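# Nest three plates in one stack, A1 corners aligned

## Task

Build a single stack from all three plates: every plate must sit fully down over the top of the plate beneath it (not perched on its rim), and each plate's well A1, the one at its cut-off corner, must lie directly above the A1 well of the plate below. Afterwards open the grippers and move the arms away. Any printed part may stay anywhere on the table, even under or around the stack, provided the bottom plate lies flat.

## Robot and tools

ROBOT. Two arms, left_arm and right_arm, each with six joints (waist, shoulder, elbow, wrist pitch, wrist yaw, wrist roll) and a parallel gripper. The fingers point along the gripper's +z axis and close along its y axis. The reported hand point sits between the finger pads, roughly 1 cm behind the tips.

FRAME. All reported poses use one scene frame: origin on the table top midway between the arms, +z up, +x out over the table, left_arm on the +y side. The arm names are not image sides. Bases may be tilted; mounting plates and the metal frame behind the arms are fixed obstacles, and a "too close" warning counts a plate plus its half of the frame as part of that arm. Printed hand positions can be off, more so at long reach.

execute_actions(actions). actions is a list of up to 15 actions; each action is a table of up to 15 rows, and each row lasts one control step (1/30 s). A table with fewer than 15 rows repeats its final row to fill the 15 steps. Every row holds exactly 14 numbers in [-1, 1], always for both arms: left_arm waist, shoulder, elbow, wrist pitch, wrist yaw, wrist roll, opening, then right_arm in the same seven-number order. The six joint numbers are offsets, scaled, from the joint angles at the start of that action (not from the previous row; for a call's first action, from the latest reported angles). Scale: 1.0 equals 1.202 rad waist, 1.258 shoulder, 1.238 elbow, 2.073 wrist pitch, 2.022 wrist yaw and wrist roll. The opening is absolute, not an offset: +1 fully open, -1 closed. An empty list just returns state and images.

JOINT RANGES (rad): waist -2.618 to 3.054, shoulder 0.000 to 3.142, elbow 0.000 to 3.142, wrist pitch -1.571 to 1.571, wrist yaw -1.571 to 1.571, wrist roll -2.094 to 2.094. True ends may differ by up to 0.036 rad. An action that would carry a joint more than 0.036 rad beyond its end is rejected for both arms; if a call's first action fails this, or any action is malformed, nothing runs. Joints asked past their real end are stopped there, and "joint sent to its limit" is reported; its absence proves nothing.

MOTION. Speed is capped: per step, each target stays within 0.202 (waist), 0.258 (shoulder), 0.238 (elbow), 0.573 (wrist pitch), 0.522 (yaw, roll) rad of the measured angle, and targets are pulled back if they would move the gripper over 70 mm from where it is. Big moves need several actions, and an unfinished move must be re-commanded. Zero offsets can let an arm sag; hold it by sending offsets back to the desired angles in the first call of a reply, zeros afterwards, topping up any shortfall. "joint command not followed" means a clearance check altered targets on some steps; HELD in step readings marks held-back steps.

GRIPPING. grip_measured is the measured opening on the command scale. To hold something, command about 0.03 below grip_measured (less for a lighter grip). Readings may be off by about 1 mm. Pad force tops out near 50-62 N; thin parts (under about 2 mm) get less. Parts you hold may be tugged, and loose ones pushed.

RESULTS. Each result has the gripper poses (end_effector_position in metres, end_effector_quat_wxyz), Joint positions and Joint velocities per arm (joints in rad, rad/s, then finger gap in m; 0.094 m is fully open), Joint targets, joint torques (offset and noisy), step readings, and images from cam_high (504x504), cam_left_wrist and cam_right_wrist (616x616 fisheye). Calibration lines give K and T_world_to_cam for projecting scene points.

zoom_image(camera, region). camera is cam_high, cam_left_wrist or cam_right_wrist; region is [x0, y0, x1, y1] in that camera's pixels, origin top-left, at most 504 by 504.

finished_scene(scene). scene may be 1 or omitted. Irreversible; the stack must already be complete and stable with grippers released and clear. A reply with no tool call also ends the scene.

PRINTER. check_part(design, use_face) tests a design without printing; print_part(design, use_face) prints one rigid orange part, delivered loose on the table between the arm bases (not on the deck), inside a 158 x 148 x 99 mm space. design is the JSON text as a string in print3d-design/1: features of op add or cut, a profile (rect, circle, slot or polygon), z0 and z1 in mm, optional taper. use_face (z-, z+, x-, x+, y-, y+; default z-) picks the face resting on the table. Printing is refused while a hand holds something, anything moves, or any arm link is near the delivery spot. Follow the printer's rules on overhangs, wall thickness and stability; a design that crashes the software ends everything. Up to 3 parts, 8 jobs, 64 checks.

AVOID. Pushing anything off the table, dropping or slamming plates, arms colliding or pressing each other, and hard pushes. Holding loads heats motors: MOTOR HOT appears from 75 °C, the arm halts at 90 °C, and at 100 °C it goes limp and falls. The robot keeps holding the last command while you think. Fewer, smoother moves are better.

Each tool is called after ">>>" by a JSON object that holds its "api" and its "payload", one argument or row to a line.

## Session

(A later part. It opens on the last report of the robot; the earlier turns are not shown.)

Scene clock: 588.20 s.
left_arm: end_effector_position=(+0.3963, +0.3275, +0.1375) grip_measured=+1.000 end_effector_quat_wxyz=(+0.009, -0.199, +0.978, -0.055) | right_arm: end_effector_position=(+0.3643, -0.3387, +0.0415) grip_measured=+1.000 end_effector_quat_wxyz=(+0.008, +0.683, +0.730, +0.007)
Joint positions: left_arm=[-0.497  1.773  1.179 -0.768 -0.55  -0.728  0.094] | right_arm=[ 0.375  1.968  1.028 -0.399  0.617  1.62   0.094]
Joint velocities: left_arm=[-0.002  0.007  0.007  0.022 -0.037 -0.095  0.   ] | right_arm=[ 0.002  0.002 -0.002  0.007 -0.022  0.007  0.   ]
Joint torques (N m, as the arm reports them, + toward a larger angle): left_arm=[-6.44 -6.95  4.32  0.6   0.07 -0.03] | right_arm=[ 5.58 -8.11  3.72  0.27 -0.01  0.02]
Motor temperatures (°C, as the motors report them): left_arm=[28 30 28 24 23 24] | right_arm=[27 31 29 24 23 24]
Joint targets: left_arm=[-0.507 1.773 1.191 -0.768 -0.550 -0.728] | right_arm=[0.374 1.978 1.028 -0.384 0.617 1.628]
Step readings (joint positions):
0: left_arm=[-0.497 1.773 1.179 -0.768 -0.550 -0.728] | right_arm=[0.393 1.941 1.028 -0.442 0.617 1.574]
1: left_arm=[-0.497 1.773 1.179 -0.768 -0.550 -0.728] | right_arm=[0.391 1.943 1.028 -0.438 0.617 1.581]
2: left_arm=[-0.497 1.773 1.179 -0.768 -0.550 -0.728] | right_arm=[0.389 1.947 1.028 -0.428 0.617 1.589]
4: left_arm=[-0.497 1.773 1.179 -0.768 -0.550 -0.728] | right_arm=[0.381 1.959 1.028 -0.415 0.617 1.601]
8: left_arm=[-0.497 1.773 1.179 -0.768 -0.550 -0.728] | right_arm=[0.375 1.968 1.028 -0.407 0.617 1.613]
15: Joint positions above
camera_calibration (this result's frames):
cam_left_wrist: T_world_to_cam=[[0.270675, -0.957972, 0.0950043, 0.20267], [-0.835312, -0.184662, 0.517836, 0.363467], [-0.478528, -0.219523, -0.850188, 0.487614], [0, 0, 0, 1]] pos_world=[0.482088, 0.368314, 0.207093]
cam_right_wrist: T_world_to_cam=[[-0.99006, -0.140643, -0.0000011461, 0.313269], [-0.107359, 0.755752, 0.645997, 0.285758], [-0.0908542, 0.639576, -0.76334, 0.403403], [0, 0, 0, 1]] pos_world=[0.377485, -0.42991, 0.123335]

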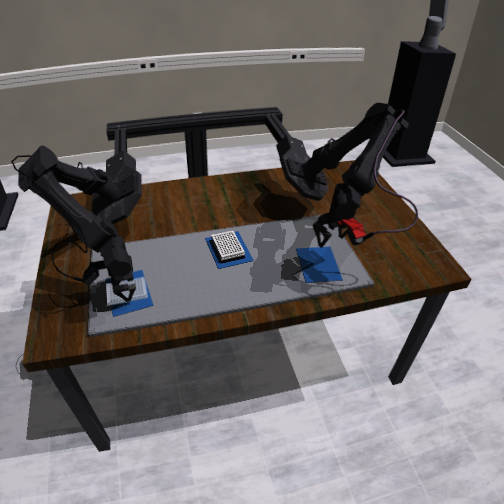

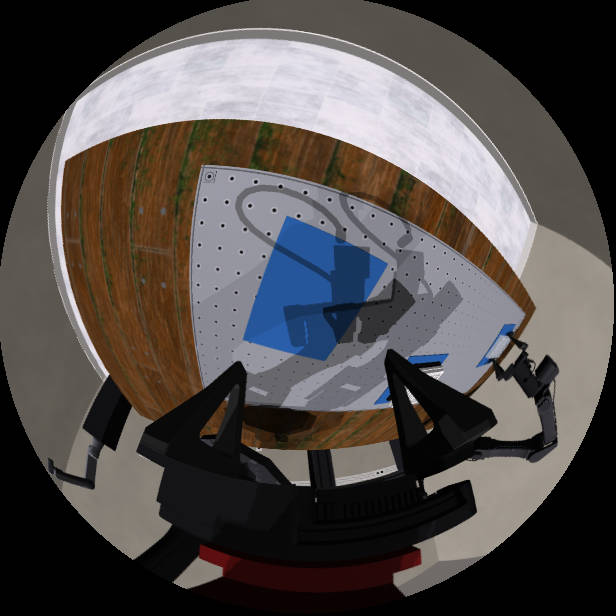

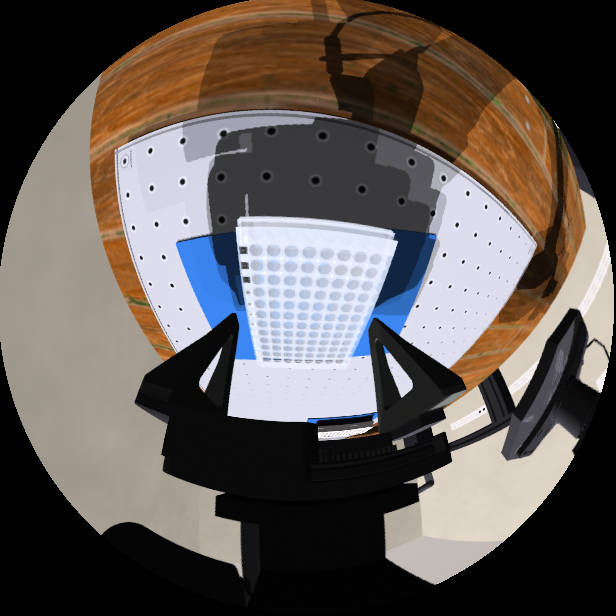

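>>> {"api": "execute_actions", "payload": {
  "actions": [
    [[-0.008,0,0.01,0,0,0,1,-0.016,0.033,0,0.019,0,-0.009,1]]
  ]
}}

>>> {"api": "zoom_image", "payload": {
  "camera": "cam_right_wrist",
  "region": [180, 180, 440, 400]
}}

Scene clock: 595.07 s.
left_arm: end_effector_position=(+0.3963, +0.3275, +0.1375) grip_measured=+1.000 end_effector_quat_wxyz=(+0.009, -0.199, +0.978, -0.055) | right_arm: end_effector_position=(+0.3615, -0.3390, +0.0303) grip_measured=+1.000 end_effector_quat_wxyz=(+0.004, +0.682, +0.731, -0.001)
Joint positions: left_arm=[-0.497  1.773  1.179 -0.768 -0.55  -0.728  0.094] | right_arm=[ 0.358  1.999  1.028 -0.375  0.617  1.609  0.094]
Joint velocities: left_arm=[-0.007  0.012 -0.017  0.081  0.022 -0.007  0.   ] | right_arm=[-0.002 -0.007 -0.012 -0.022  0.007 -0.037  0.   ]
Joint torques (N m, as the arm reports them, + toward a larger angle): left_arm=[-6.46 -6.95  4.3   0.6   0.07 -0.03] | right_arm=[ 5.6  -8.26  3.56  0.2  -0.01 -0.09]
Motor temperatures (°C, as the motors report them): left_arm=[28 30 28 24 23 24] | right_arm=[27 31 29 24 23 24]
Joint targets: left_arm=[-0.507 1.773 1.191 -0.768 -0.550 -0.728] | right_arm=[0.356 2.009 1.028 -0.359 0.617 1.602]
Step readings (joint positions):
0: left_arm=[-0.497 1.773 1.179 -0.768 -0.550 -0.728] | right_arm=[0.375 1.968 1.028 -0.397 0.617 1.622]
1: left_arm=[-0.497 1.773 1.179 -0.768 -0.550 -0.728] | right_arm=[0.374 1.970 1.028 -0.395 0.617 1.620]
2: left_arm=[-0.497 1.773 1.179 -0.768 -0.550 -0.728] | right_arm=[0.372 1.975 1.028 -0.388 0.617 1.618]
4: left_arm=[-0.497 1.773 1.179 -0.768 -0.550 -0.728] | right_arm=[0.364 1.989 1.028 -0.381 0.617 1.614]
8: left_arm=[-0.497 1.773 1.179 -0.768 -0.550 -0.728] | right_arm=[0.358 1.999 1.028 -0.379 0.617 1.611]
15: Joint positions above
camera_calibration (this result's frames):
cam_left_wrist: T_world_to_cam=[[0.270675, -0.957972, 0.0950043, 0.20267], [-0.835312, -0.184662, 0.517836, 0.363467], [-0.478528, -0.219523, -0.850188, 0.487614], [0, 0, 0, 1]] pos_world=[0.482088, 0.368314, 0.207093]
cam_right_wrist: T_world_to_cam=[[-0.989753, -0.141935, 0.0156073, 0.309387], [-0.0987407, 0.759279, 0.64323, 0.291084], [-0.103147, 0.635098, -0.765514, 0.397768], [0, 0, 0, 1]] pos_world=[0.375988, -0.429723, 0.112435]

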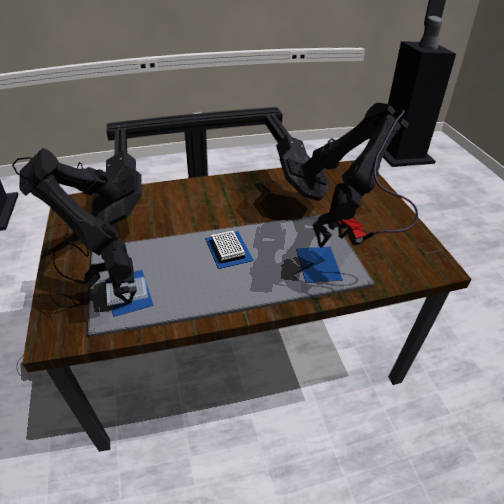

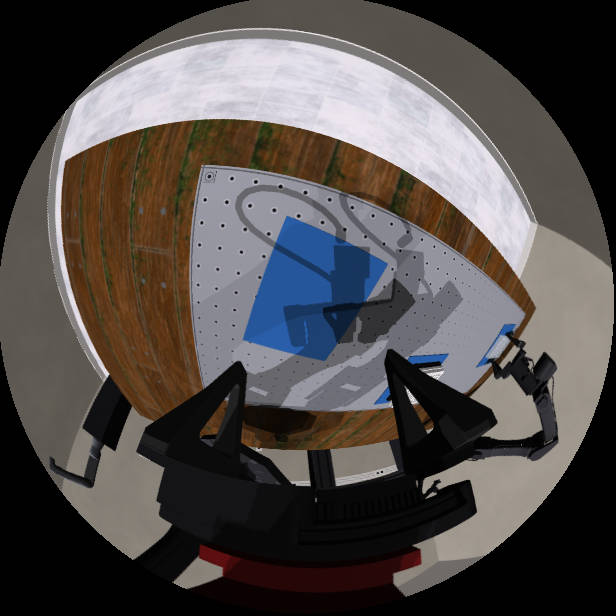

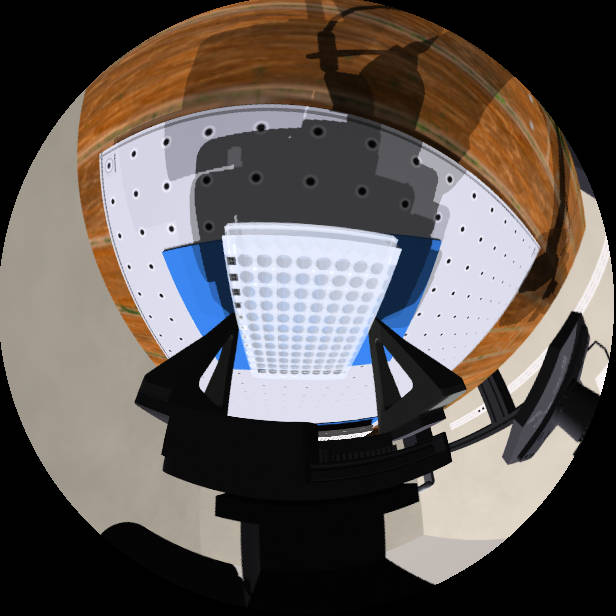

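Region (180, 180, 440, 400) of cam_right_wrist's 616x616 image, scaled by 1.938, with more detail than that image has; it fills the top 426 rows of this view, and the rest is white.

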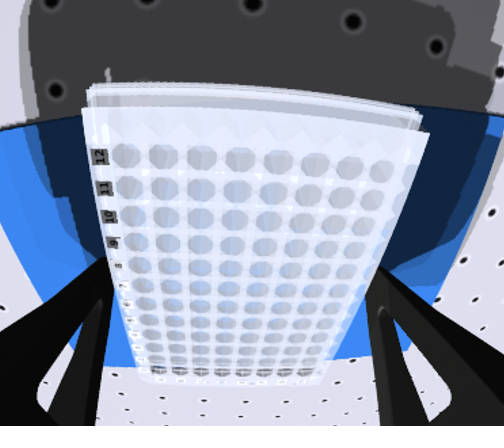

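>>> {"api": "execute_actions", "payload": {
  "actions": [
    [[-0.008,0,0.01,0,0,0,1,0.003,0,0,0.008,0,0,0.735]],
    [[0,0,0,0,0,0,1,0,0,0,0,0,0,0.735]]
  ]
}}

Scene clock: 625.43 s.
left_arm: end_effector_position=(+0.3964, +0.3290, +0.1365) grip_measured=+1.000 end_effector_quat_wxyz=(+0.008, -0.201, +0.978, -0.054) | right_arm: end_effector_position=(+0.3621, -0.3389, +0.0303) grip_measured=+0.768 end_effector_quat_wxyz=(+0.005, +0.683, +0.730, +0.000)
Joint positions: left_arm=[-0.492  1.773  1.179 -0.768 -0.55  -0.728  0.094] | right_arm=[ 0.358  1.999  1.028 -0.372  0.617  1.608  0.083]
Joint velocities: left_arm=[ 0.017  0.012 -0.012  0.022  0.007 -0.022  0.   ] | right_arm=[ 0.002 -0.002 -0.017 -0.037  0.066 -0.037  0.002]
Joint torques (N m, as the arm reports them, + toward a larger angle): left_arm=[-6.01 -6.98  3.41  0.6   0.06 -0.03] | right_arm=[ 5.88 -9.21  3.57  0.11 -0.01  0.  ]
Motor temperatures (°C, as the motors report them): left_arm=[29 30 28 24 23 24] | right_arm=[27 31 29 24 23 24]
Joint targets: left_arm=[-0.497 1.773 1.179 -0.768 -0.550 -0.728] | right_arm=[0.358 1.999 1.028 -0.372 0.617 1.608]
Step readings (joint positions; steps 1 to 15: 1st action; 16 to 30: 2nd action):
0: left_arm=[-0.497 1.773 1.179 -0.768 -0.550 -0.728] | right_arm=[0.358 1.999 1.028 -0.373 0.617 1.608]
1: left_arm=[-0.497 1.773 1.179 -0.768 -0.550 -0.728] | right_arm=[0.358 1.999 1.028 -0.373 0.617 1.608]
2: left_arm=[-0.497 1.773 1.179 -0.768 -0.550 -0.728] | right_arm=[0.358 1.999 1.028 -0.373 0.617 1.608]
4: left_arm=[-0.497 1.773 1.179 -0.768 -0.550 -0.728] | right_arm=[0.358 1.999 1.028 -0.372 0.617 1.608]
8: left_arm=[-0.497 1.773 1.179 -0.768 -0.550 -0.728] | right_arm=[0.358 1.999 1.028 -0.372 0.617 1.608]
15: left_arm=[-0.497 1.773 1.179 -0.768 -0.550 -0.728] | right_arm=[0.358 1.999 1.028 -0.372 0.617 1.608]
16: left_arm=[-0.497 1.773 1.179 -0.768 -0.550 -0.728] | right_arm=[0.358 1.999 1.028 -0.372 0.617 1.608]
17: left_arm=[-0.496 1.773 1.179 -0.768 -0.550 -0.728] | right_arm=[0.358 1.999 1.028 -0.372 0.617 1.608]
19: left_arm=[-0.494 1.773 1.179 -0.768 -0.550 -0.728] | right_arm=[0.358 1.999 1.028 -0.372 0.617 1.608]
23: left_arm=[-0.492 1.773 1.179 -0.768 -0.550 -0.728] | right_arm=[0.358 1.999 1.028 -0.372 0.617 1.608]
30: Joint positions above
camera_calibration (this result's frames):
cam_left_wrist: T_world_to_cam=[[0.274707, -0.957042, 0.0927693, 0.202599], [-0.833278, -0.188815, 0.519613, 0.364663], [-0.479775, -0.220044, -0.849351, 0.487698], [0, 0, 0, 1]] pos_world=[0.482196, 0.370065, 0.205949]
cam_right_wrist: T_world_to_cam=[[-0.989947, -0.140802, 0.0134226, 0.310484], [-0.099267, 0.759241, 0.643194, 0.291271], [-0.100754, 0.635396, -0.765585, 0.397027], [0, 0, 0, 1]] pos_world=[0.376278, -0.429698, 0.112447]

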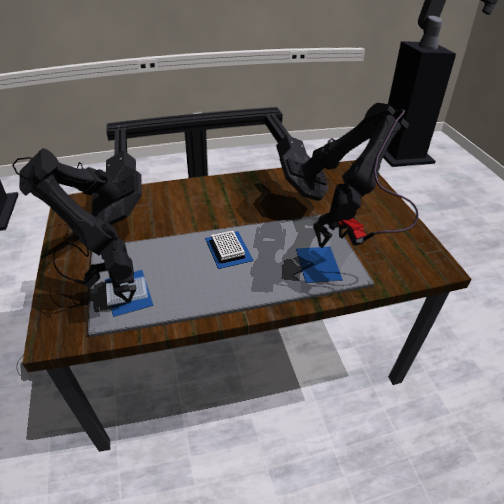

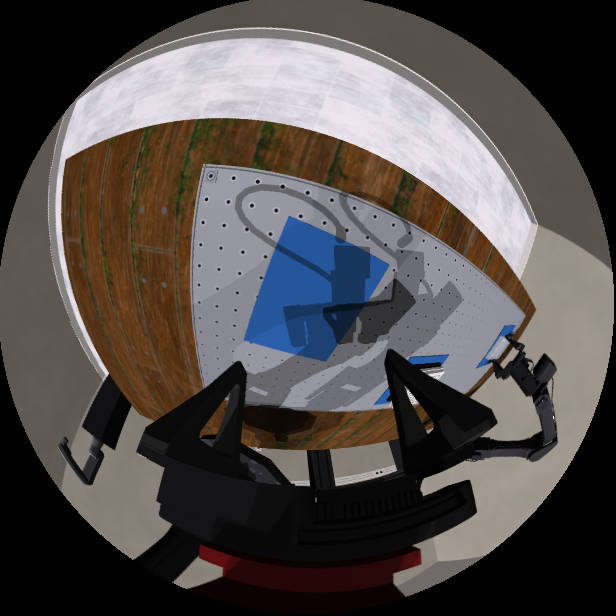

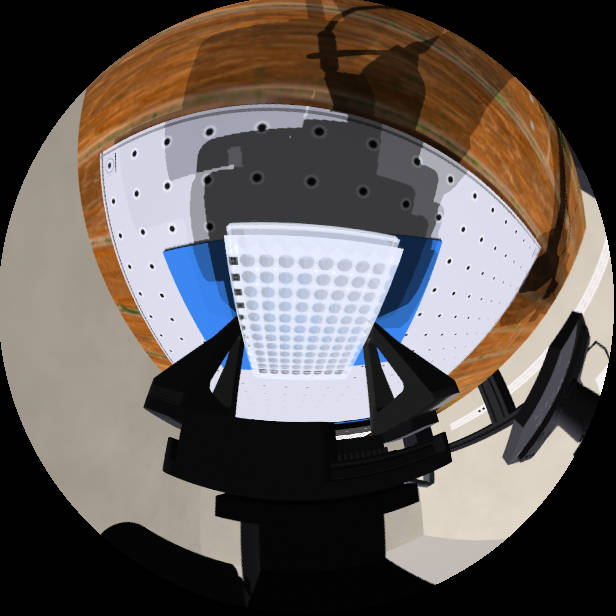

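>>> {"api": "execute_actions", "payload": {
  "actions": [
    [[-0.008,0,0.01,0,0,0,1,0.015,-0.022,0.01,-0.02,0,-0.01,0.735],[-0.008,0,0.01,0,0,0,1,0.015,-0.022,0.01,-0.02,0,-0.01,0.735],[-0.008,0,0.01,0,0,0,1,0.015,-0.022,0.01,-0.02,0,-0.01,0.735],[-0.008,0,0.01,0,0,0,1,0.03,-0.044,0.02,-0.04,0,-0.02,0.735],[-0.008,0,0.01,0,0,0,1,0.03,-0.044,0.02,-0.04,0,-0.02,0.735],[-0.008,0,0.01,0,0,0,1,0.03,-0.044,0.02,-0.04,0,-0.02,0.735],[-0.008,0,0.01,0,0,0,1,0.045,-0.064,0.025,-0.06,0,-0.035,0.735]],
    [[0,0,0,0,0,0,1,0.04,-0.04,0.02,-0.05,0.003,-0.04,0.735],[0,0,0,0,0,0,1,0.04,-0.04,0.02,-0.05,0.003,-0.04,0.735],[0,0,0,0,0,0,1,0.04,-0.04,0.02,-0.05,0.003,-0.04,0.735],[0,0,0,0,0,0,1,0.08,-0.08,0.04,-0.1,0.006,-0.08,0.735],[0,0,0,0,0,0,1,0.08,-0.08,0.04,-0.1,0.006,-0.08,0.735],[0,0,0,0,0,0,1,0.08,-0.08,0.04,-0.1,0.006,-0.08,0.735],[0,0,0,0,0,0,1,0.13,-0.11,0.06,-0.14,0.01,-0.12,0.735]],
    [[0,0,0,0,0,0,1,0,0,0,0,0,0,0.735]]
  ]
}}

Scene clock: 640.20 s.
left_arm: end_effector_position=(+0.3965, +0.3319, +0.1346) grip_measured=+1.000 end_effector_quat_wxyz=(+0.006, -0.205, +0.977, -0.052) | right_arm: end_effector_position=(+0.3607, -0.3255, +0.1269) grip_measured=+0.768 end_effector_quat_wxyz=(+0.015, +0.494, +0.869, +0.030)
Joint positions: left_arm=[-0.483  1.773  1.179 -0.768 -0.549 -0.728  0.094] | right_arm=[ 0.552  1.79   1.082 -0.702  0.621  1.332  0.083]
Joint velocities: left_arm=[0.017 0.002 0.017 0.051 0.037 0.051 0.   ] | right_arm=[ 0.002 -0.012  0.002 -0.022 -0.037 -0.051 -0.001]
Joint torques (N m, as the arm reports them, + toward a larger angle): left_arm=[-5.99 -7.01  3.41  0.58  0.05 -0.04] | right_arm=[ 5.45 -7.89  4.76  0.22 -0.01  0.01]
Motor temperatures (°C, as the motors report them): left_arm=[28 30 27 24 23 24] | right_arm=[27 31 29 24 23 24]
Joint targets: left_arm=[-0.488 1.773 1.179 -0.768 -0.549 -0.728] | right_arm=[0.552 1.790 1.082 -0.699 0.621 1.334]
Step readings (joint positions; steps 1 to 15: 1st action; 16 to 30: 2nd action; 31 to 45: 3rd action):
0: left_arm=[-0.492 1.773 1.179 -0.768 -0.550 -0.728] | right_arm=[0.358 1.999 1.028 -0.372 0.617 1.608]
1: left_arm=[-0.492 1.773 1.179 -0.768 -0.550 -0.728] | right_arm=[0.358 1.998 1.028 -0.373 0.616 1.606]
2: left_arm=[-0.492 1.773 1.179 -0.768 -0.550 -0.728] | right_arm=[0.358 1.995 1.028 -0.378 0.616 1.604]
4: left_arm=[-0.492 1.773 1.179 -0.768 -0.550 -0.728] | right_arm=[0.359 1.986 1.028 -0.386 0.616 1.597]
8: left_arm=[-0.492 1.773 1.179 -0.768 -0.550 -0.728] | right_arm=[0.380 1.949 1.028 -0.426 0.616 1.574]
15: left_arm=[-0.492 1.773 1.179 -0.768 -0.550 -0.728] | right_arm=[0.399 1.926 1.028 -0.461 0.616 1.550]
16: left_arm=[-0.492 1.773 1.179 -0.768 -0.550 -0.728] | right_arm=[0.402 1.922 1.028 -0.469 0.616 1.539]
17: left_arm=[-0.491 1.773 1.179 -0.768 -0.550 -0.728] | right_arm=[0.407 1.915 1.028 -0.486 0.616 1.526]
19: left_arm=[-0.489 1.773 1.179 -0.768 -0.550 -0.728] | right_arm=[0.426 1.893 1.030 -0.520 0.616 1.496]
23: left_arm=[-0.488 1.773 1.179 -0.768 -0.550 -0.728] | right_arm=[0.499 1.827 1.054 -0.626 0.619 1.411]
30: left_arm=[-0.488 1.773 1.179 -0.768 -0.550 -0.728] | right_arm=[0.552 1.790 1.082 -0.699 0.621 1.333]
31: left_arm=[-0.487 1.773 1.179 -0.768 -0.549 -0.728] | right_arm=[0.552 1.790 1.082 -0.702 0.621 1.332]
32: left_arm=[-0.486 1.773 1.179 -0.768 -0.549 -0.728] | right_arm=[0.552 1.790 1.082 -0.702 0.621 1.332]
34: left_arm=[-0.484 1.773 1.179 -0.768 -0.549 -0.728] | right_arm=[0.552 1.790 1.082 -0.702 0.621 1.332]
38: left_arm=[-0.483 1.773 1.179 -0.768 -0.549 -0.728] | right_arm=[0.552 1.790 1.082 -0.702 0.621 1.332]
45: Joint positions above
camera_calibration (this result's frames):
cam_left_wrist: T_world_to_cam=[[0.282424, -0.955174, 0.0887606, 0.202344], [-0.829251, -0.196576, 0.523164, 0.366813], [-0.482265, -0.221359, -0.847597, 0.487967], [0, 0, 0, 1]] pos_world=[0.482363, 0.373397, 0.203736]
cam_right_wrist: T_world_to_cam=[[-0.817906, -0.573377, -0.0476323, 0.114575], [-0.462412, 0.605835, 0.647409, 0.299311], [-0.342352, 0.551545, -0.760653, 0.521553], [0, 0, 0, 1]] pos_world=[0.410672, -0.403298, 0.208402]

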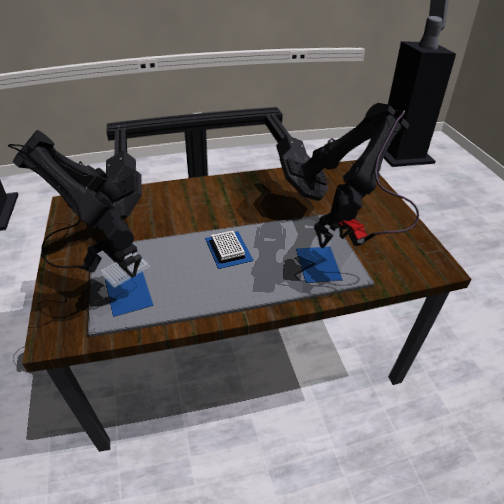

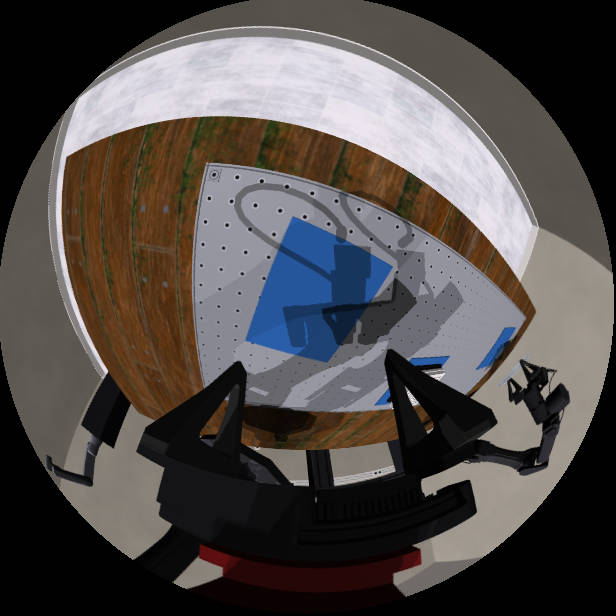

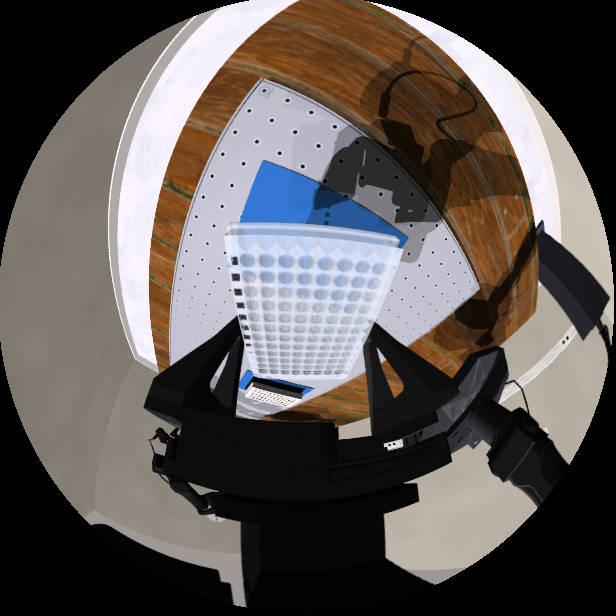

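>>> {"api": "execute_actions", "payload": {
  "actions": [
    [[-0.015,0,0.01,0,0,0,1,0.04,0.06,0.06,-0.013,-0.003,-0.008,0.735],[-0.015,0,0.01,0,0,0,1,0.04,0.06,0.06,-0.013,-0.003,-0.008,0.735],[-0.015,0,0.01,0,0,0,1,0.04,0.06,0.06,-0.013,-0.003,-0.008,0.735],[-0.015,0,0.01,0,0,0,1,0.08,0.12,0.12,-0.026,-0.007,-0.016,0.735],[-0.015,0,0.01,0,0,0,1,0.08,0.12,0.12,-0.026,-0.007,-0.016,0.735],[-0.015,0,0.01,0,0,0,1,0.08,0.12,0.12,-0.026,-0.007,-0.016,0.735],[-0.015,0,0.01,0,0,0,1,0.12,0.179,0.175,-0.045,-0.012,-0.026,0.735]],
    [[-0.006,0,0,0,0,0,1,0.04,0.06,0.06,-0.013,-0.003,-0.008,0.735],[-0.006,0,0,0,0,0,1,0.04,0.06,0.06,-0.013,-0.003,-0.008,0.735],[-0.006,0,0,0,0,0,1,0.04,0.06,0.06,-0.013,-0.003,-0.008,0.735],[-0.006,0,0,0,0,0,1,0.08,0.12,0.12,-0.026,-0.007,-0.016,0.735],[-0.006,0,0,0,0,0,1,0.08,0.12,0.12,-0.026,-0.007,-0.016,0.735],[-0.006,0,0,0,0,0,1,0.08,0.12,0.12,-0.026,-0.007,-0.016,0.735],[-0.006,0,0,0,0,0,1,0.12,0.179,0.175,-0.045,-0.012,-0.026,0.735]],
    [[-0.006,0,0,0,0,0,1,0.04,0.06,0.06,-0.013,-0.003,-0.008,0.735],[-0.006,0,0,0,0,0,1,0.04,0.06,0.06,-0.013,-0.003,-0.008,0.735],[-0.006,0,0,0,0,0,1,0.04,0.06,0.06,-0.013,-0.003,-0.008,0.735],[-0.006,0,0,0,0,0,1,0.08,0.12,0.12,-0.026,-0.007,-0.016,0.735],[-0.006,0,0,0,0,0,1,0.08,0.12,0.12,-0.026,-0.007,-0.016,0.735],[-0.006,0,0,0,0,0,1,0.08,0.12,0.12,-0.026,-0.007,-0.016,0.735],[-0.006,0,0,0,0,0,1,0.12,0.179,0.175,-0.045,-0.012,-0.026,0.735]]
  ]
}}

Scene clock: 666.33 s.
left_arm: end_effector_position=(+0.3965, +0.3319, +0.1346) grip_measured=+1.000 end_effector_quat_wxyz=(+0.006, -0.205, +0.977, -0.052) | right_arm: end_effector_position=(+0.3336, -0.0897, +0.1318) grip_measured=+0.768 end_effector_quat_wxyz=(-0.010, +0.184, +0.982, +0.045)
Joint positions: left_arm=[-0.483  1.773  1.179 -0.768 -0.549 -0.728  0.094] | right_arm=[ 0.985  2.47   1.633 -0.888  0.542  1.206  0.083]
Joint velocities: left_arm=[-0.017  0.002 -0.002  0.037  0.051  0.007  0.   ] | right_arm=[-0.046  0.007  0.007 -0.081  0.11  -0.051 -0.002]
Joint torques (N m, as the arm reports them, + toward a larger angle): left_arm=[-6.21 -7.03  3.41  0.59  0.06 -0.04] | right_arm=[  7.82 -11.72   7.59  -0.01   0.03  -0.1 ]
Motor temperatures (°C, as the motors report them): left_arm=[28 30 27 24 23 24] | right_arm=[28 31 30 24 23 24]
Joint targets: left_arm=[-0.490 1.773 1.179 -0.768 -0.549 -0.728] | right_arm=[0.981 2.465 1.668 -0.918 0.545 1.196]
Step readings (joint positions; steps 1 to 15: 1st action; 16 to 30: 2nd action; 31 to 45: 3rd action):
0: left_arm=[-0.483 1.773 1.179 -0.768 -0.549 -0.728] | right_arm=[0.552 1.790 1.082 -0.702 0.621 1.332]
1: left_arm=[-0.483 1.773 1.179 -0.768 -0.549 -0.728] | right_arm=[0.554 1.798 1.090 -0.709 0.621 1.332]
2: left_arm=[-0.483 1.773 1.179 -0.768 -0.549 -0.728] | right_arm=[0.559 1.813 1.105 -0.714 0.621 1.330]
4: left_arm=[-0.483 1.773 1.179 -0.768 -0.549 -0.728] | right_arm=[0.578 1.854 1.137 -0.725 0.620 1.326]
8: left_arm=[-0.483 1.773 1.179 -0.768 -0.549 -0.728] | right_arm=[0.643 1.964 1.234 -0.751 0.613 1.308]
15: left_arm=[-0.483 1.773 1.179 -0.768 -0.549 -0.728] | right_arm=[0.693 2.014 1.268 -0.763 0.595 1.290]
16: left_arm=[-0.483 1.773 1.179 -0.768 -0.549 -0.728] | right_arm=[0.695 2.022 1.275 -0.771 0.595 1.290]
17: left_arm=[-0.483 1.773 1.179 -0.768 -0.549 -0.728] | right_arm=[0.699 2.037 1.291 -0.776 0.595 1.288]
19: left_arm=[-0.483 1.773 1.179 -0.768 -0.549 -0.728] | right_arm=[0.715 2.076 1.323 -0.787 0.595 1.284]
23: left_arm=[-0.483 1.773 1.179 -0.768 -0.549 -0.728] | right_arm=[0.779 2.186 1.421 -0.811 0.589 1.266]
30: left_arm=[-0.483 1.773 1.179 -0.768 -0.549 -0.728] | right_arm=[0.837 2.240 1.451 -0.825 0.569 1.248]
31: left_arm=[-0.483 1.773 1.179 -0.768 -0.549 -0.728] | right_arm=[0.837 2.248 1.460 -0.833 0.569 1.247]
32: left_arm=[-0.483 1.773 1.179 -0.768 -0.549 -0.728] | right_arm=[0.840 2.262 1.476 -0.838 0.569 1.246]
34: left_arm=[-0.483 1.773 1.179 -0.768 -0.549 -0.728] | right_arm=[0.854 2.301 1.509 -0.848 0.569 1.242]
38: left_arm=[-0.483 1.773 1.179 -0.768 -0.549 -0.728] | right_arm=[0.918 2.410 1.606 -0.872 0.564 1.224]
45: Joint positions above
camera_calibration (this result's frames):
cam_left_wrist: T_world_to_cam=[[0.282424, -0.955174, 0.0887606, 0.202344], [-0.829251, -0.196576, 0.523164, 0.366813], [-0.482265, -0.221359, -0.847597, 0.487967], [0, 0, 0, 1]] pos_world=[0.482363, 0.373397, 0.203736]
cam_right_wrist: T_world_to_cam=[[-0.292671, -0.953779, -0.0681788, 0.0212805], [-0.72193, 0.173646, 0.669824, 0.185571], [-0.627025, 0.245259, -0.739383, 0.450604], [0, 0, 0, 1]] pos_world=[0.422738, -0.122441, 0.21032]

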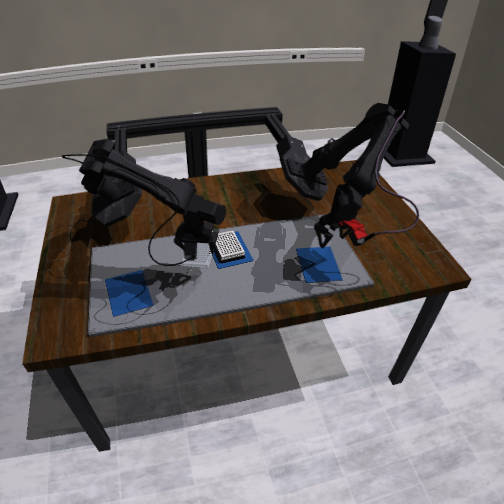

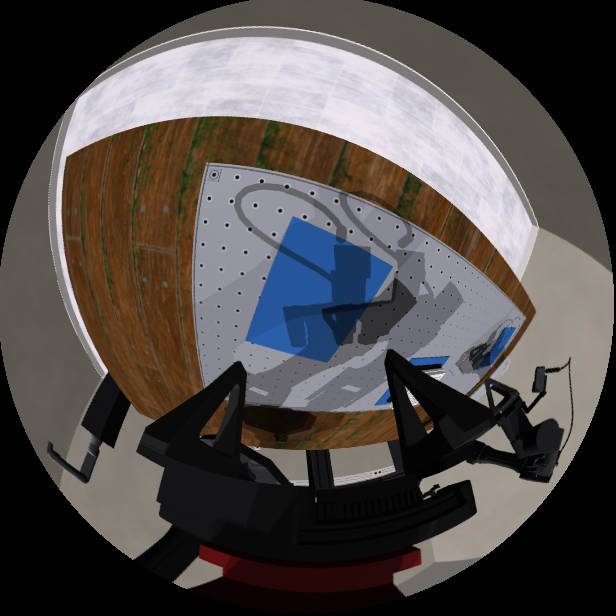

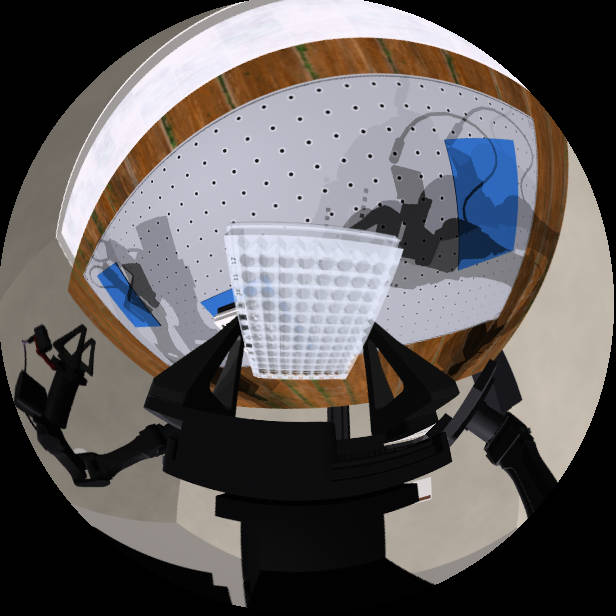

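>>> {"api": "execute_actions", "payload": {
  "actions": [
    [[-0.006,0,0,0,0,0,1,0.035,0.06,0.07,-0.022,-0.002,-0.02,0.735],[-0.006,0,0,0,0,0,1,0.035,0.06,0.07,-0.022,-0.002,-0.02,0.735],[-0.006,0,0,0,0,0,1,0.035,0.06,0.07,-0.022,-0.002,-0.02,0.735],[-0.006,0,0,0,0,0,1,0.07,0.12,0.14,-0.044,-0.004,-0.04,0.735],[-0.006,0,0,0,0,0,1,0.07,0.12,0.14,-0.044,-0.004,-0.04,0.735],[-0.006,0,0,0,0,0,1,0.07,0.12,0.14,-0.044,-0.004,-0.04,0.735],[-0.006,0,0,0,0,0,1,0.102,0.175,0.2,-0.065,-0.005,-0.061,0.735]],
    [[-0.006,0,0,0,0,0,1,0.035,0.06,0.07,-0.022,-0.002,-0.02,0.735],[-0.006,0,0,0,0,0,1,0.035,0.06,0.07,-0.022,-0.002,-0.02,0.735],[-0.006,0,0,0,0,0,1,0.035,0.06,0.07,-0.022,-0.002,-0.02,0.735],[-0.006,0,0,0,0,0,1,0.07,0.12,0.14,-0.044,-0.004,-0.04,0.735],[-0.006,0,0,0,0,0,1,0.07,0.12,0.14,-0.044,-0.004,-0.04,0.735],[-0.006,0,0,0,0,0,1,0.07,0.12,0.14,-0.044,-0.004,-0.04,0.735],[-0.006,0,0,0,0,0,1,0.102,0.175,0.2,-0.065,-0.005,-0.061,0.735]]
  ]
}}

>>> {"api": "execute_actions", "payload": {
  "actions": []
}}

Scene clock: 689.10 s.
left_arm: end_effector_position=(+0.3965, +0.3319, +0.1346) grip_measured=+1.000 end_effector_quat_wxyz=(+0.006, -0.205, +0.977, -0.052) | right_arm: end_effector_position=(+0.2413, +0.0235, +0.1129) grip_measured=+0.768 end_effector_quat_wxyz=(-0.006, -0.086, +0.996, +0.005)
Joint positions: left_arm=[-0.483  1.773  1.179 -0.768 -0.549 -0.728  0.094] | right_arm=[ 1.239  2.92   2.055 -1.091  0.512  0.991  0.083]
Joint velocities: left_arm=[-0.007 -0.007 -0.012  0.037 -0.051  0.051  0.   ] | right_arm=[-0.002 -0.012 -0.002 -0.139 -0.022 -0.095  0.001]
Joint torques (N m, as the arm reports them, + toward a larger angle): left_arm=[-6.22 -7.    3.4   0.59  0.07 -0.04] | right_arm=[  7.04 -14.69   7.91  -0.07   0.04  -0.02]
Motor temperatures (°C, as the motors report them): left_arm=[29 30 27 24 23 24] | right_arm=[29 34 31 23 23 24]
Joint targets: left_arm=[-0.490 1.773 1.179 -0.768 -0.549 -0.728] | right_arm=[1.233 2.914 2.093 -1.124 0.517 0.976]
Step readings (joint positions; steps 1 to 15: 1st action; 16 to 30: 2nd action):
0: left_arm=[-0.483 1.773 1.179 -0.768 -0.549 -0.728] | right_arm=[0.978 2.470 1.633 -0.895 0.542 1.203]
1: left_arm=[-0.483 1.773 1.179 -0.768 -0.549 -0.728] | right_arm=[0.980 2.478 1.644 -0.905 0.542 1.199]
2: left_arm=[-0.483 1.773 1.179 -0.768 -0.549 -0.728] | right_arm=[0.983 2.492 1.664 -0.912 0.542 1.194]
4: left_arm=[-0.483 1.773 1.179 -0.768 -0.549 -0.728] | right_arm=[0.997 2.530 1.705 -0.927 0.542 1.181]
8: left_arm=[-0.483 1.773 1.179 -0.768 -0.549 -0.728] | right_arm=[1.051 2.637 1.816 -0.962 0.541 1.139]
15: left_arm=[-0.483 1.773 1.179 -0.768 -0.549 -0.728] | right_arm=[1.111 2.693 1.845 -0.989 0.527 1.099]
16: left_arm=[-0.483 1.773 1.179 -0.768 -0.549 -0.728] | right_arm=[1.111 2.701 1.857 -1.001 0.527 1.094]
17: left_arm=[-0.483 1.773 1.179 -0.768 -0.549 -0.728] | right_arm=[1.112 2.715 1.878 -1.009 0.527 1.088]
19: left_arm=[-0.483 1.773 1.179 -0.768 -0.549 -0.728] | right_arm=[1.122 2.752 1.919 -1.023 0.528 1.074]
23: left_arm=[-0.483 1.773 1.179 -0.768 -0.549 -0.728] | right_arm=[1.173 2.858 2.029 -1.060 0.527 1.032]
30: Joint positions above
camera_calibration (this result's frames):
cam_left_wrist: T_world_to_cam=[[0.282424, -0.955174, 0.0887606, 0.202344], [-0.829251, -0.196576, 0.523164, 0.366813], [-0.482265, -0.221359, -0.847597, 0.487967], [0, 0, 0, 1]] pos_world=[0.482363, 0.373397, 0.203736]
cam_right_wrist: T_world_to_cam=[[0.244598, -0.969588, 0.00843024, -0.0369428], [-0.733322, -0.179293, 0.655815, 0.12455], [-0.634359, -0.166593, -0.754875, 0.364221], [0, 0, 0, 1]] pos_world=[0.331418, 0.0471885, 0.193571]

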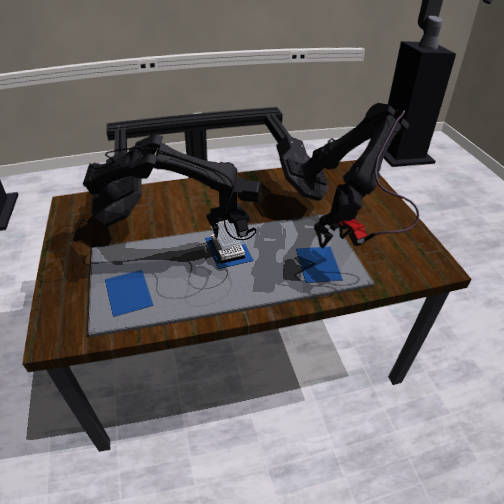

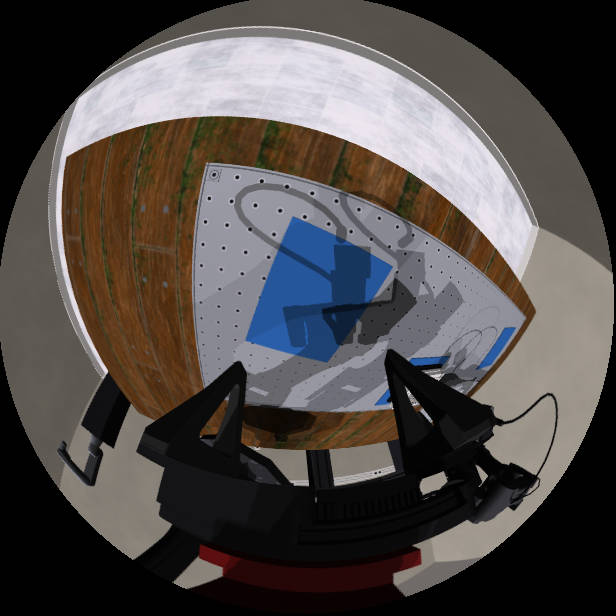

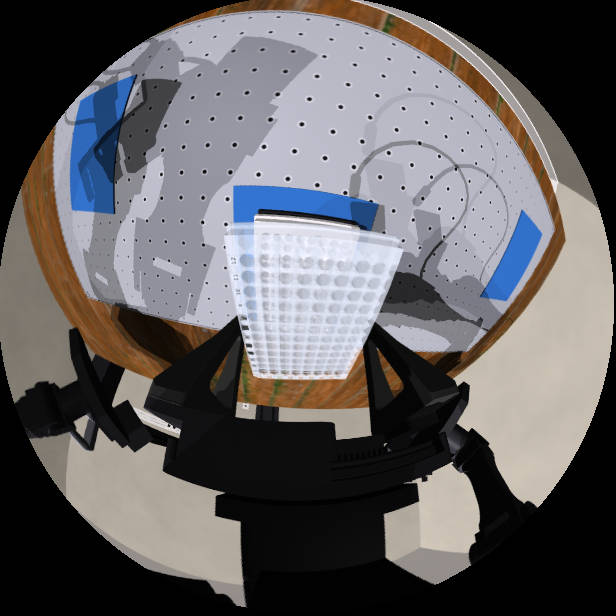

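Scene clock: 689.10 s.
left_arm: end_effector_position=(+0.3965, +0.3319, +0.1346) grip_measured=+1.000 end_effector_quat_wxyz=(+0.006, -0.205, +0.977, -0.052) | right_arm: end_effector_position=(+0.2413, +0.0235, +0.1129) grip_measured=+0.768 end_effector_quat_wxyz=(-0.006, -0.086, +0.996, +0.005)
Joint positions: left_arm=[-0.483  1.773  1.179 -0.768 -0.549 -0.728  0.094] | right_arm=[ 1.239  2.92   2.055 -1.091  0.512  0.991  0.083]
Joint velocities: left_arm=[-0.007 -0.007 -0.012  0.037 -0.051  0.051  0.   ] | right_arm=[-0.002 -0.012 -0.002 -0.139 -0.022 -0.095  0.001]
Joint torques (N m, as the arm reports them, + toward a larger angle): left_arm=[-6.22 -7.    3.4   0.59  0.07 -0.04] | right_arm=[  7.04 -14.69   7.91  -0.07   0.04  -0.02]
Motor temperatures (°C, as the motors report them): left_arm=[29 30 27 24 23 24] | right_arm=[29 34 31 23 23 24]
Joint targets: left_arm=[-0.490 1.773 1.179 -0.768 -0.549 -0.728] | right_arm=[1.233 2.914 2.093 -1.124 0.517 0.976]
camera_calibration (this result's frames):
cam_left_wrist: T_world_to_cam=[[0.282424, -0.955174, 0.0887606, 0.202344], [-0.829251, -0.196576, 0.523164, 0.366813], [-0.482265, -0.221359, -0.847597, 0.487967], [0, 0, 0, 1]] pos_world=[0.482363, 0.373397, 0.203736]
cam_right_wrist: T_world_to_cam=[[0.244598, -0.969588, 0.00843024, -0.0369428], [-0.733322, -0.179293, 0.655815, 0.12455], [-0.634359, -0.166593, -0.754875, 0.364221], [0, 0, 0, 1]] pos_world=[0.331418, 0.0471885, 0.193571]

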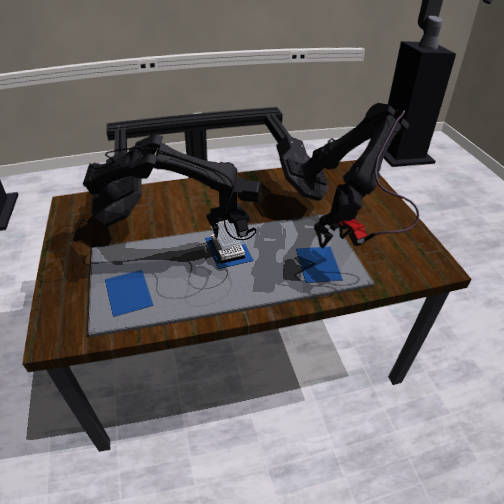

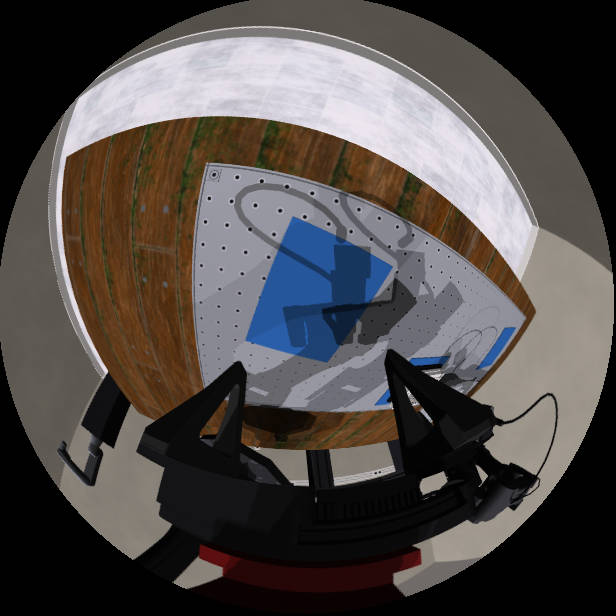

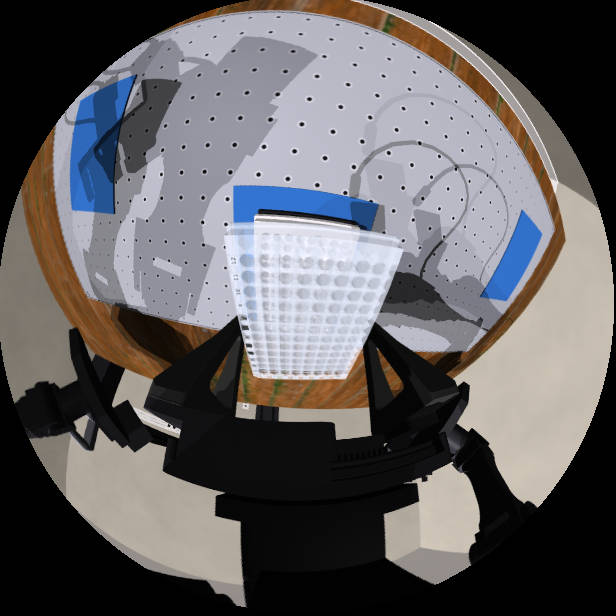

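>>> {"api": "execute_actions", "payload": {
  "actions": [
    [[-0.006,0,0,0,0,0,1,-0.013,0.02,-0.02,0.03,0.003,0.007,0.735],[-0.006,0,0,0,0,0,1,-0.013,0.02,-0.02,0.03,0.003,0.007,0.735],[-0.006,0,0,0,0,0,1,-0.013,0.02,-0.02,0.03,0.003,0.007,0.735],[-0.006,0,0,0,0,0,1,-0.013,0.02,-0.02,0.03,0.003,0.007,0.735],[-0.006,0,0,0,0,0,1,-0.027,0.04,-0.04,0.064,0.005,0.013,0.735]],
    [[-0.006,0,0,0,0,0,1,0.004,0,0,0.008,0,0,0.735]]
  ]
}}

Scene clock: 705.07 s.
left_arm: end_effector_position=(+0.3965, +0.3319, +0.1346) grip_measured=+1.000 end_effector_quat_wxyz=(+0.006, -0.205, +0.977, -0.052) | right_arm: end_effector_position=(+0.2404, +0.0285, +0.0783) grip_measured=+0.768 end_effector_quat_wxyz=(-0.011, -0.055, +0.998, +0.010)
Joint positions: left_arm=[-0.483  1.773  1.179 -0.768 -0.549 -0.728  0.094] | right_arm=[ 1.2    2.969  2.024 -0.985  0.512  1.01   0.083]
Joint velocities: left_arm=[-0.002  0.022  0.007 -0.051 -0.037  0.007  0.   ] | right_arm=[-0.002  0.017 -0.002  0.022  0.037  0.066 -0.001]
Joint torques (N m, as the arm reports them, + toward a larger angle): left_arm=[-6.21 -7.01  3.41  0.59  0.06 -0.03] | right_arm=[  8.32 -13.79   5.3    0.23  -0.03   0.01]
Motor temperatures (°C, as the motors report them): left_arm=[29 30 27 24 23 24] | right_arm=[29 37 32 23 23 24]
Joint targets: left_arm=[-0.490 1.773 1.179 -0.768 -0.549 -0.728] | right_arm=[1.205 2.969 2.024 -0.971 0.512 1.010]
Step readings (joint positions; steps 1 to 15: 1st action; 16 to 30: 2nd action):
0: left_arm=[-0.483 1.773 1.179 -0.768 -0.549 -0.728] | right_arm=[1.231 2.920 2.055 -1.102 0.512 0.982]
1: left_arm=[-0.483 1.773 1.179 -0.768 -0.549 -0.728] | right_arm=[1.231 2.921 2.055 -1.099 0.512 0.984]
2: left_arm=[-0.483 1.773 1.179 -0.768 -0.549 -0.728] | right_arm=[1.230 2.923 2.055 -1.088 0.512 0.987]
4: left_arm=[-0.483 1.773 1.179 -0.768 -0.549 -0.728] | right_arm=[1.227 2.928 2.055 -1.071 0.512 0.991]
8: left_arm=[-0.483 1.773 1.179 -0.768 -0.549 -0.728] | right_arm=[1.213 2.948 2.038 -1.012 0.512 1.003]
15: left_arm=[-0.483 1.773 1.179 -0.768 -0.549 -0.728] | right_arm=[1.200 2.969 2.024 -0.988 0.512 1.009]
16: left_arm=[-0.483 1.773 1.179 -0.768 -0.549 -0.728] | right_arm=[1.200 2.969 2.024 -0.986 0.512 1.010]
17: left_arm=[-0.483 1.773 1.179 -0.768 -0.549 -0.728] | right_arm=[1.200 2.969 2.024 -0.985 0.512 1.010]
19: left_arm=[-0.483 1.773 1.179 -0.768 -0.549 -0.728] | right_arm=[1.200 2.969 2.024 -0.985 0.512 1.010]
23: left_arm=[-0.483 1.773 1.179 -0.768 -0.549 -0.728] | right_arm=[1.200 2.969 2.024 -0.985 0.512 1.010]
30: Joint positions above
camera_calibration (this result's frames):
cam_left_wrist: T_world_to_cam=[[0.282424, -0.955174, 0.0887606, 0.202344], [-0.829251, -0.196576, 0.523164, 0.366813], [-0.482265, -0.221359, -0.847597, 0.487967], [0, 0, 0, 1]] pos_world=[0.482363, 0.373397, 0.203736]
cam_right_wrist: T_world_to_cam=[[0.183574, -0.983, -0.00341523, -0.0156254], [-0.735783, -0.139709, 0.662649, 0.14651], [-0.651861, -0.119133, -0.748922, 0.340733], [0, 0, 0, 1]] pos_world=[0.332778, 0.0457013, 0.158045]

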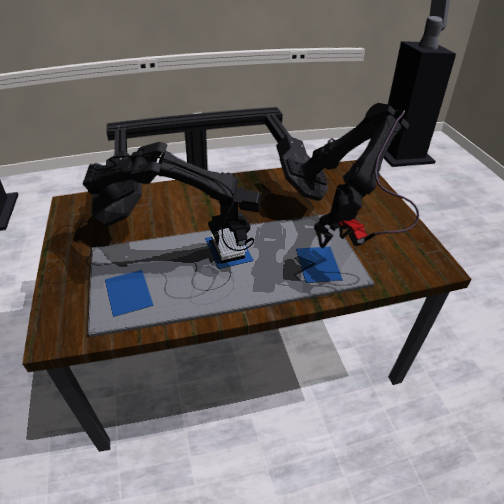

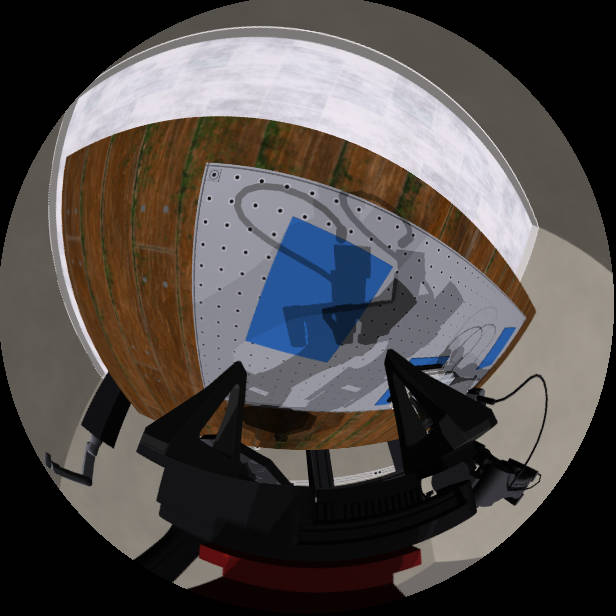

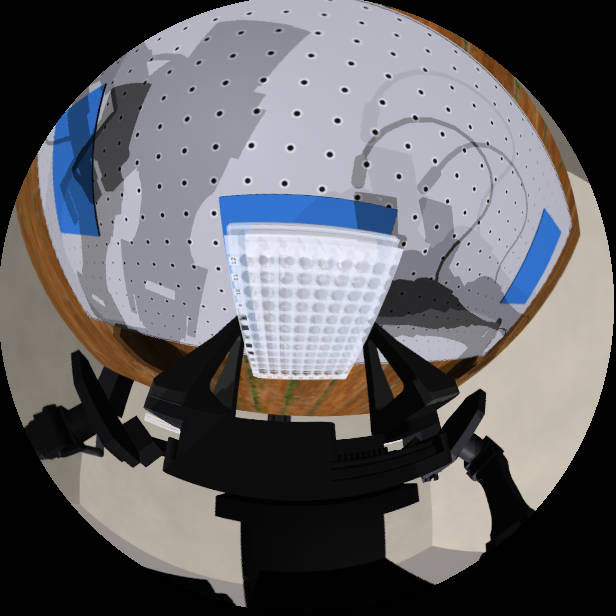

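>>> {"api": "zoom_image", "payload": {
  "camera": "cam_right_wrist",
  "region": [200,180,430,390]
}}

Region (200, 180, 430, 390) of cam_right_wrist's 616x616 image, scaled by 2.191, with more detail than that image has; it fills the top 460 rows of this view, and the rest is white.

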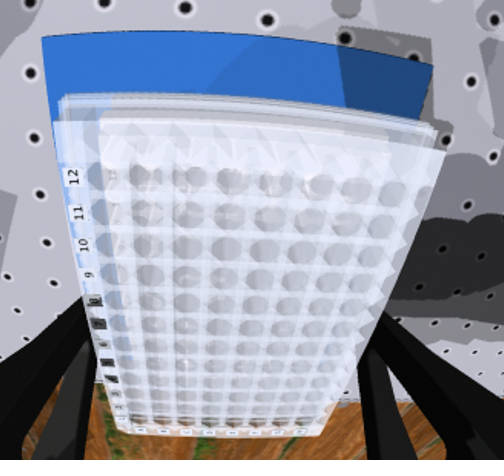

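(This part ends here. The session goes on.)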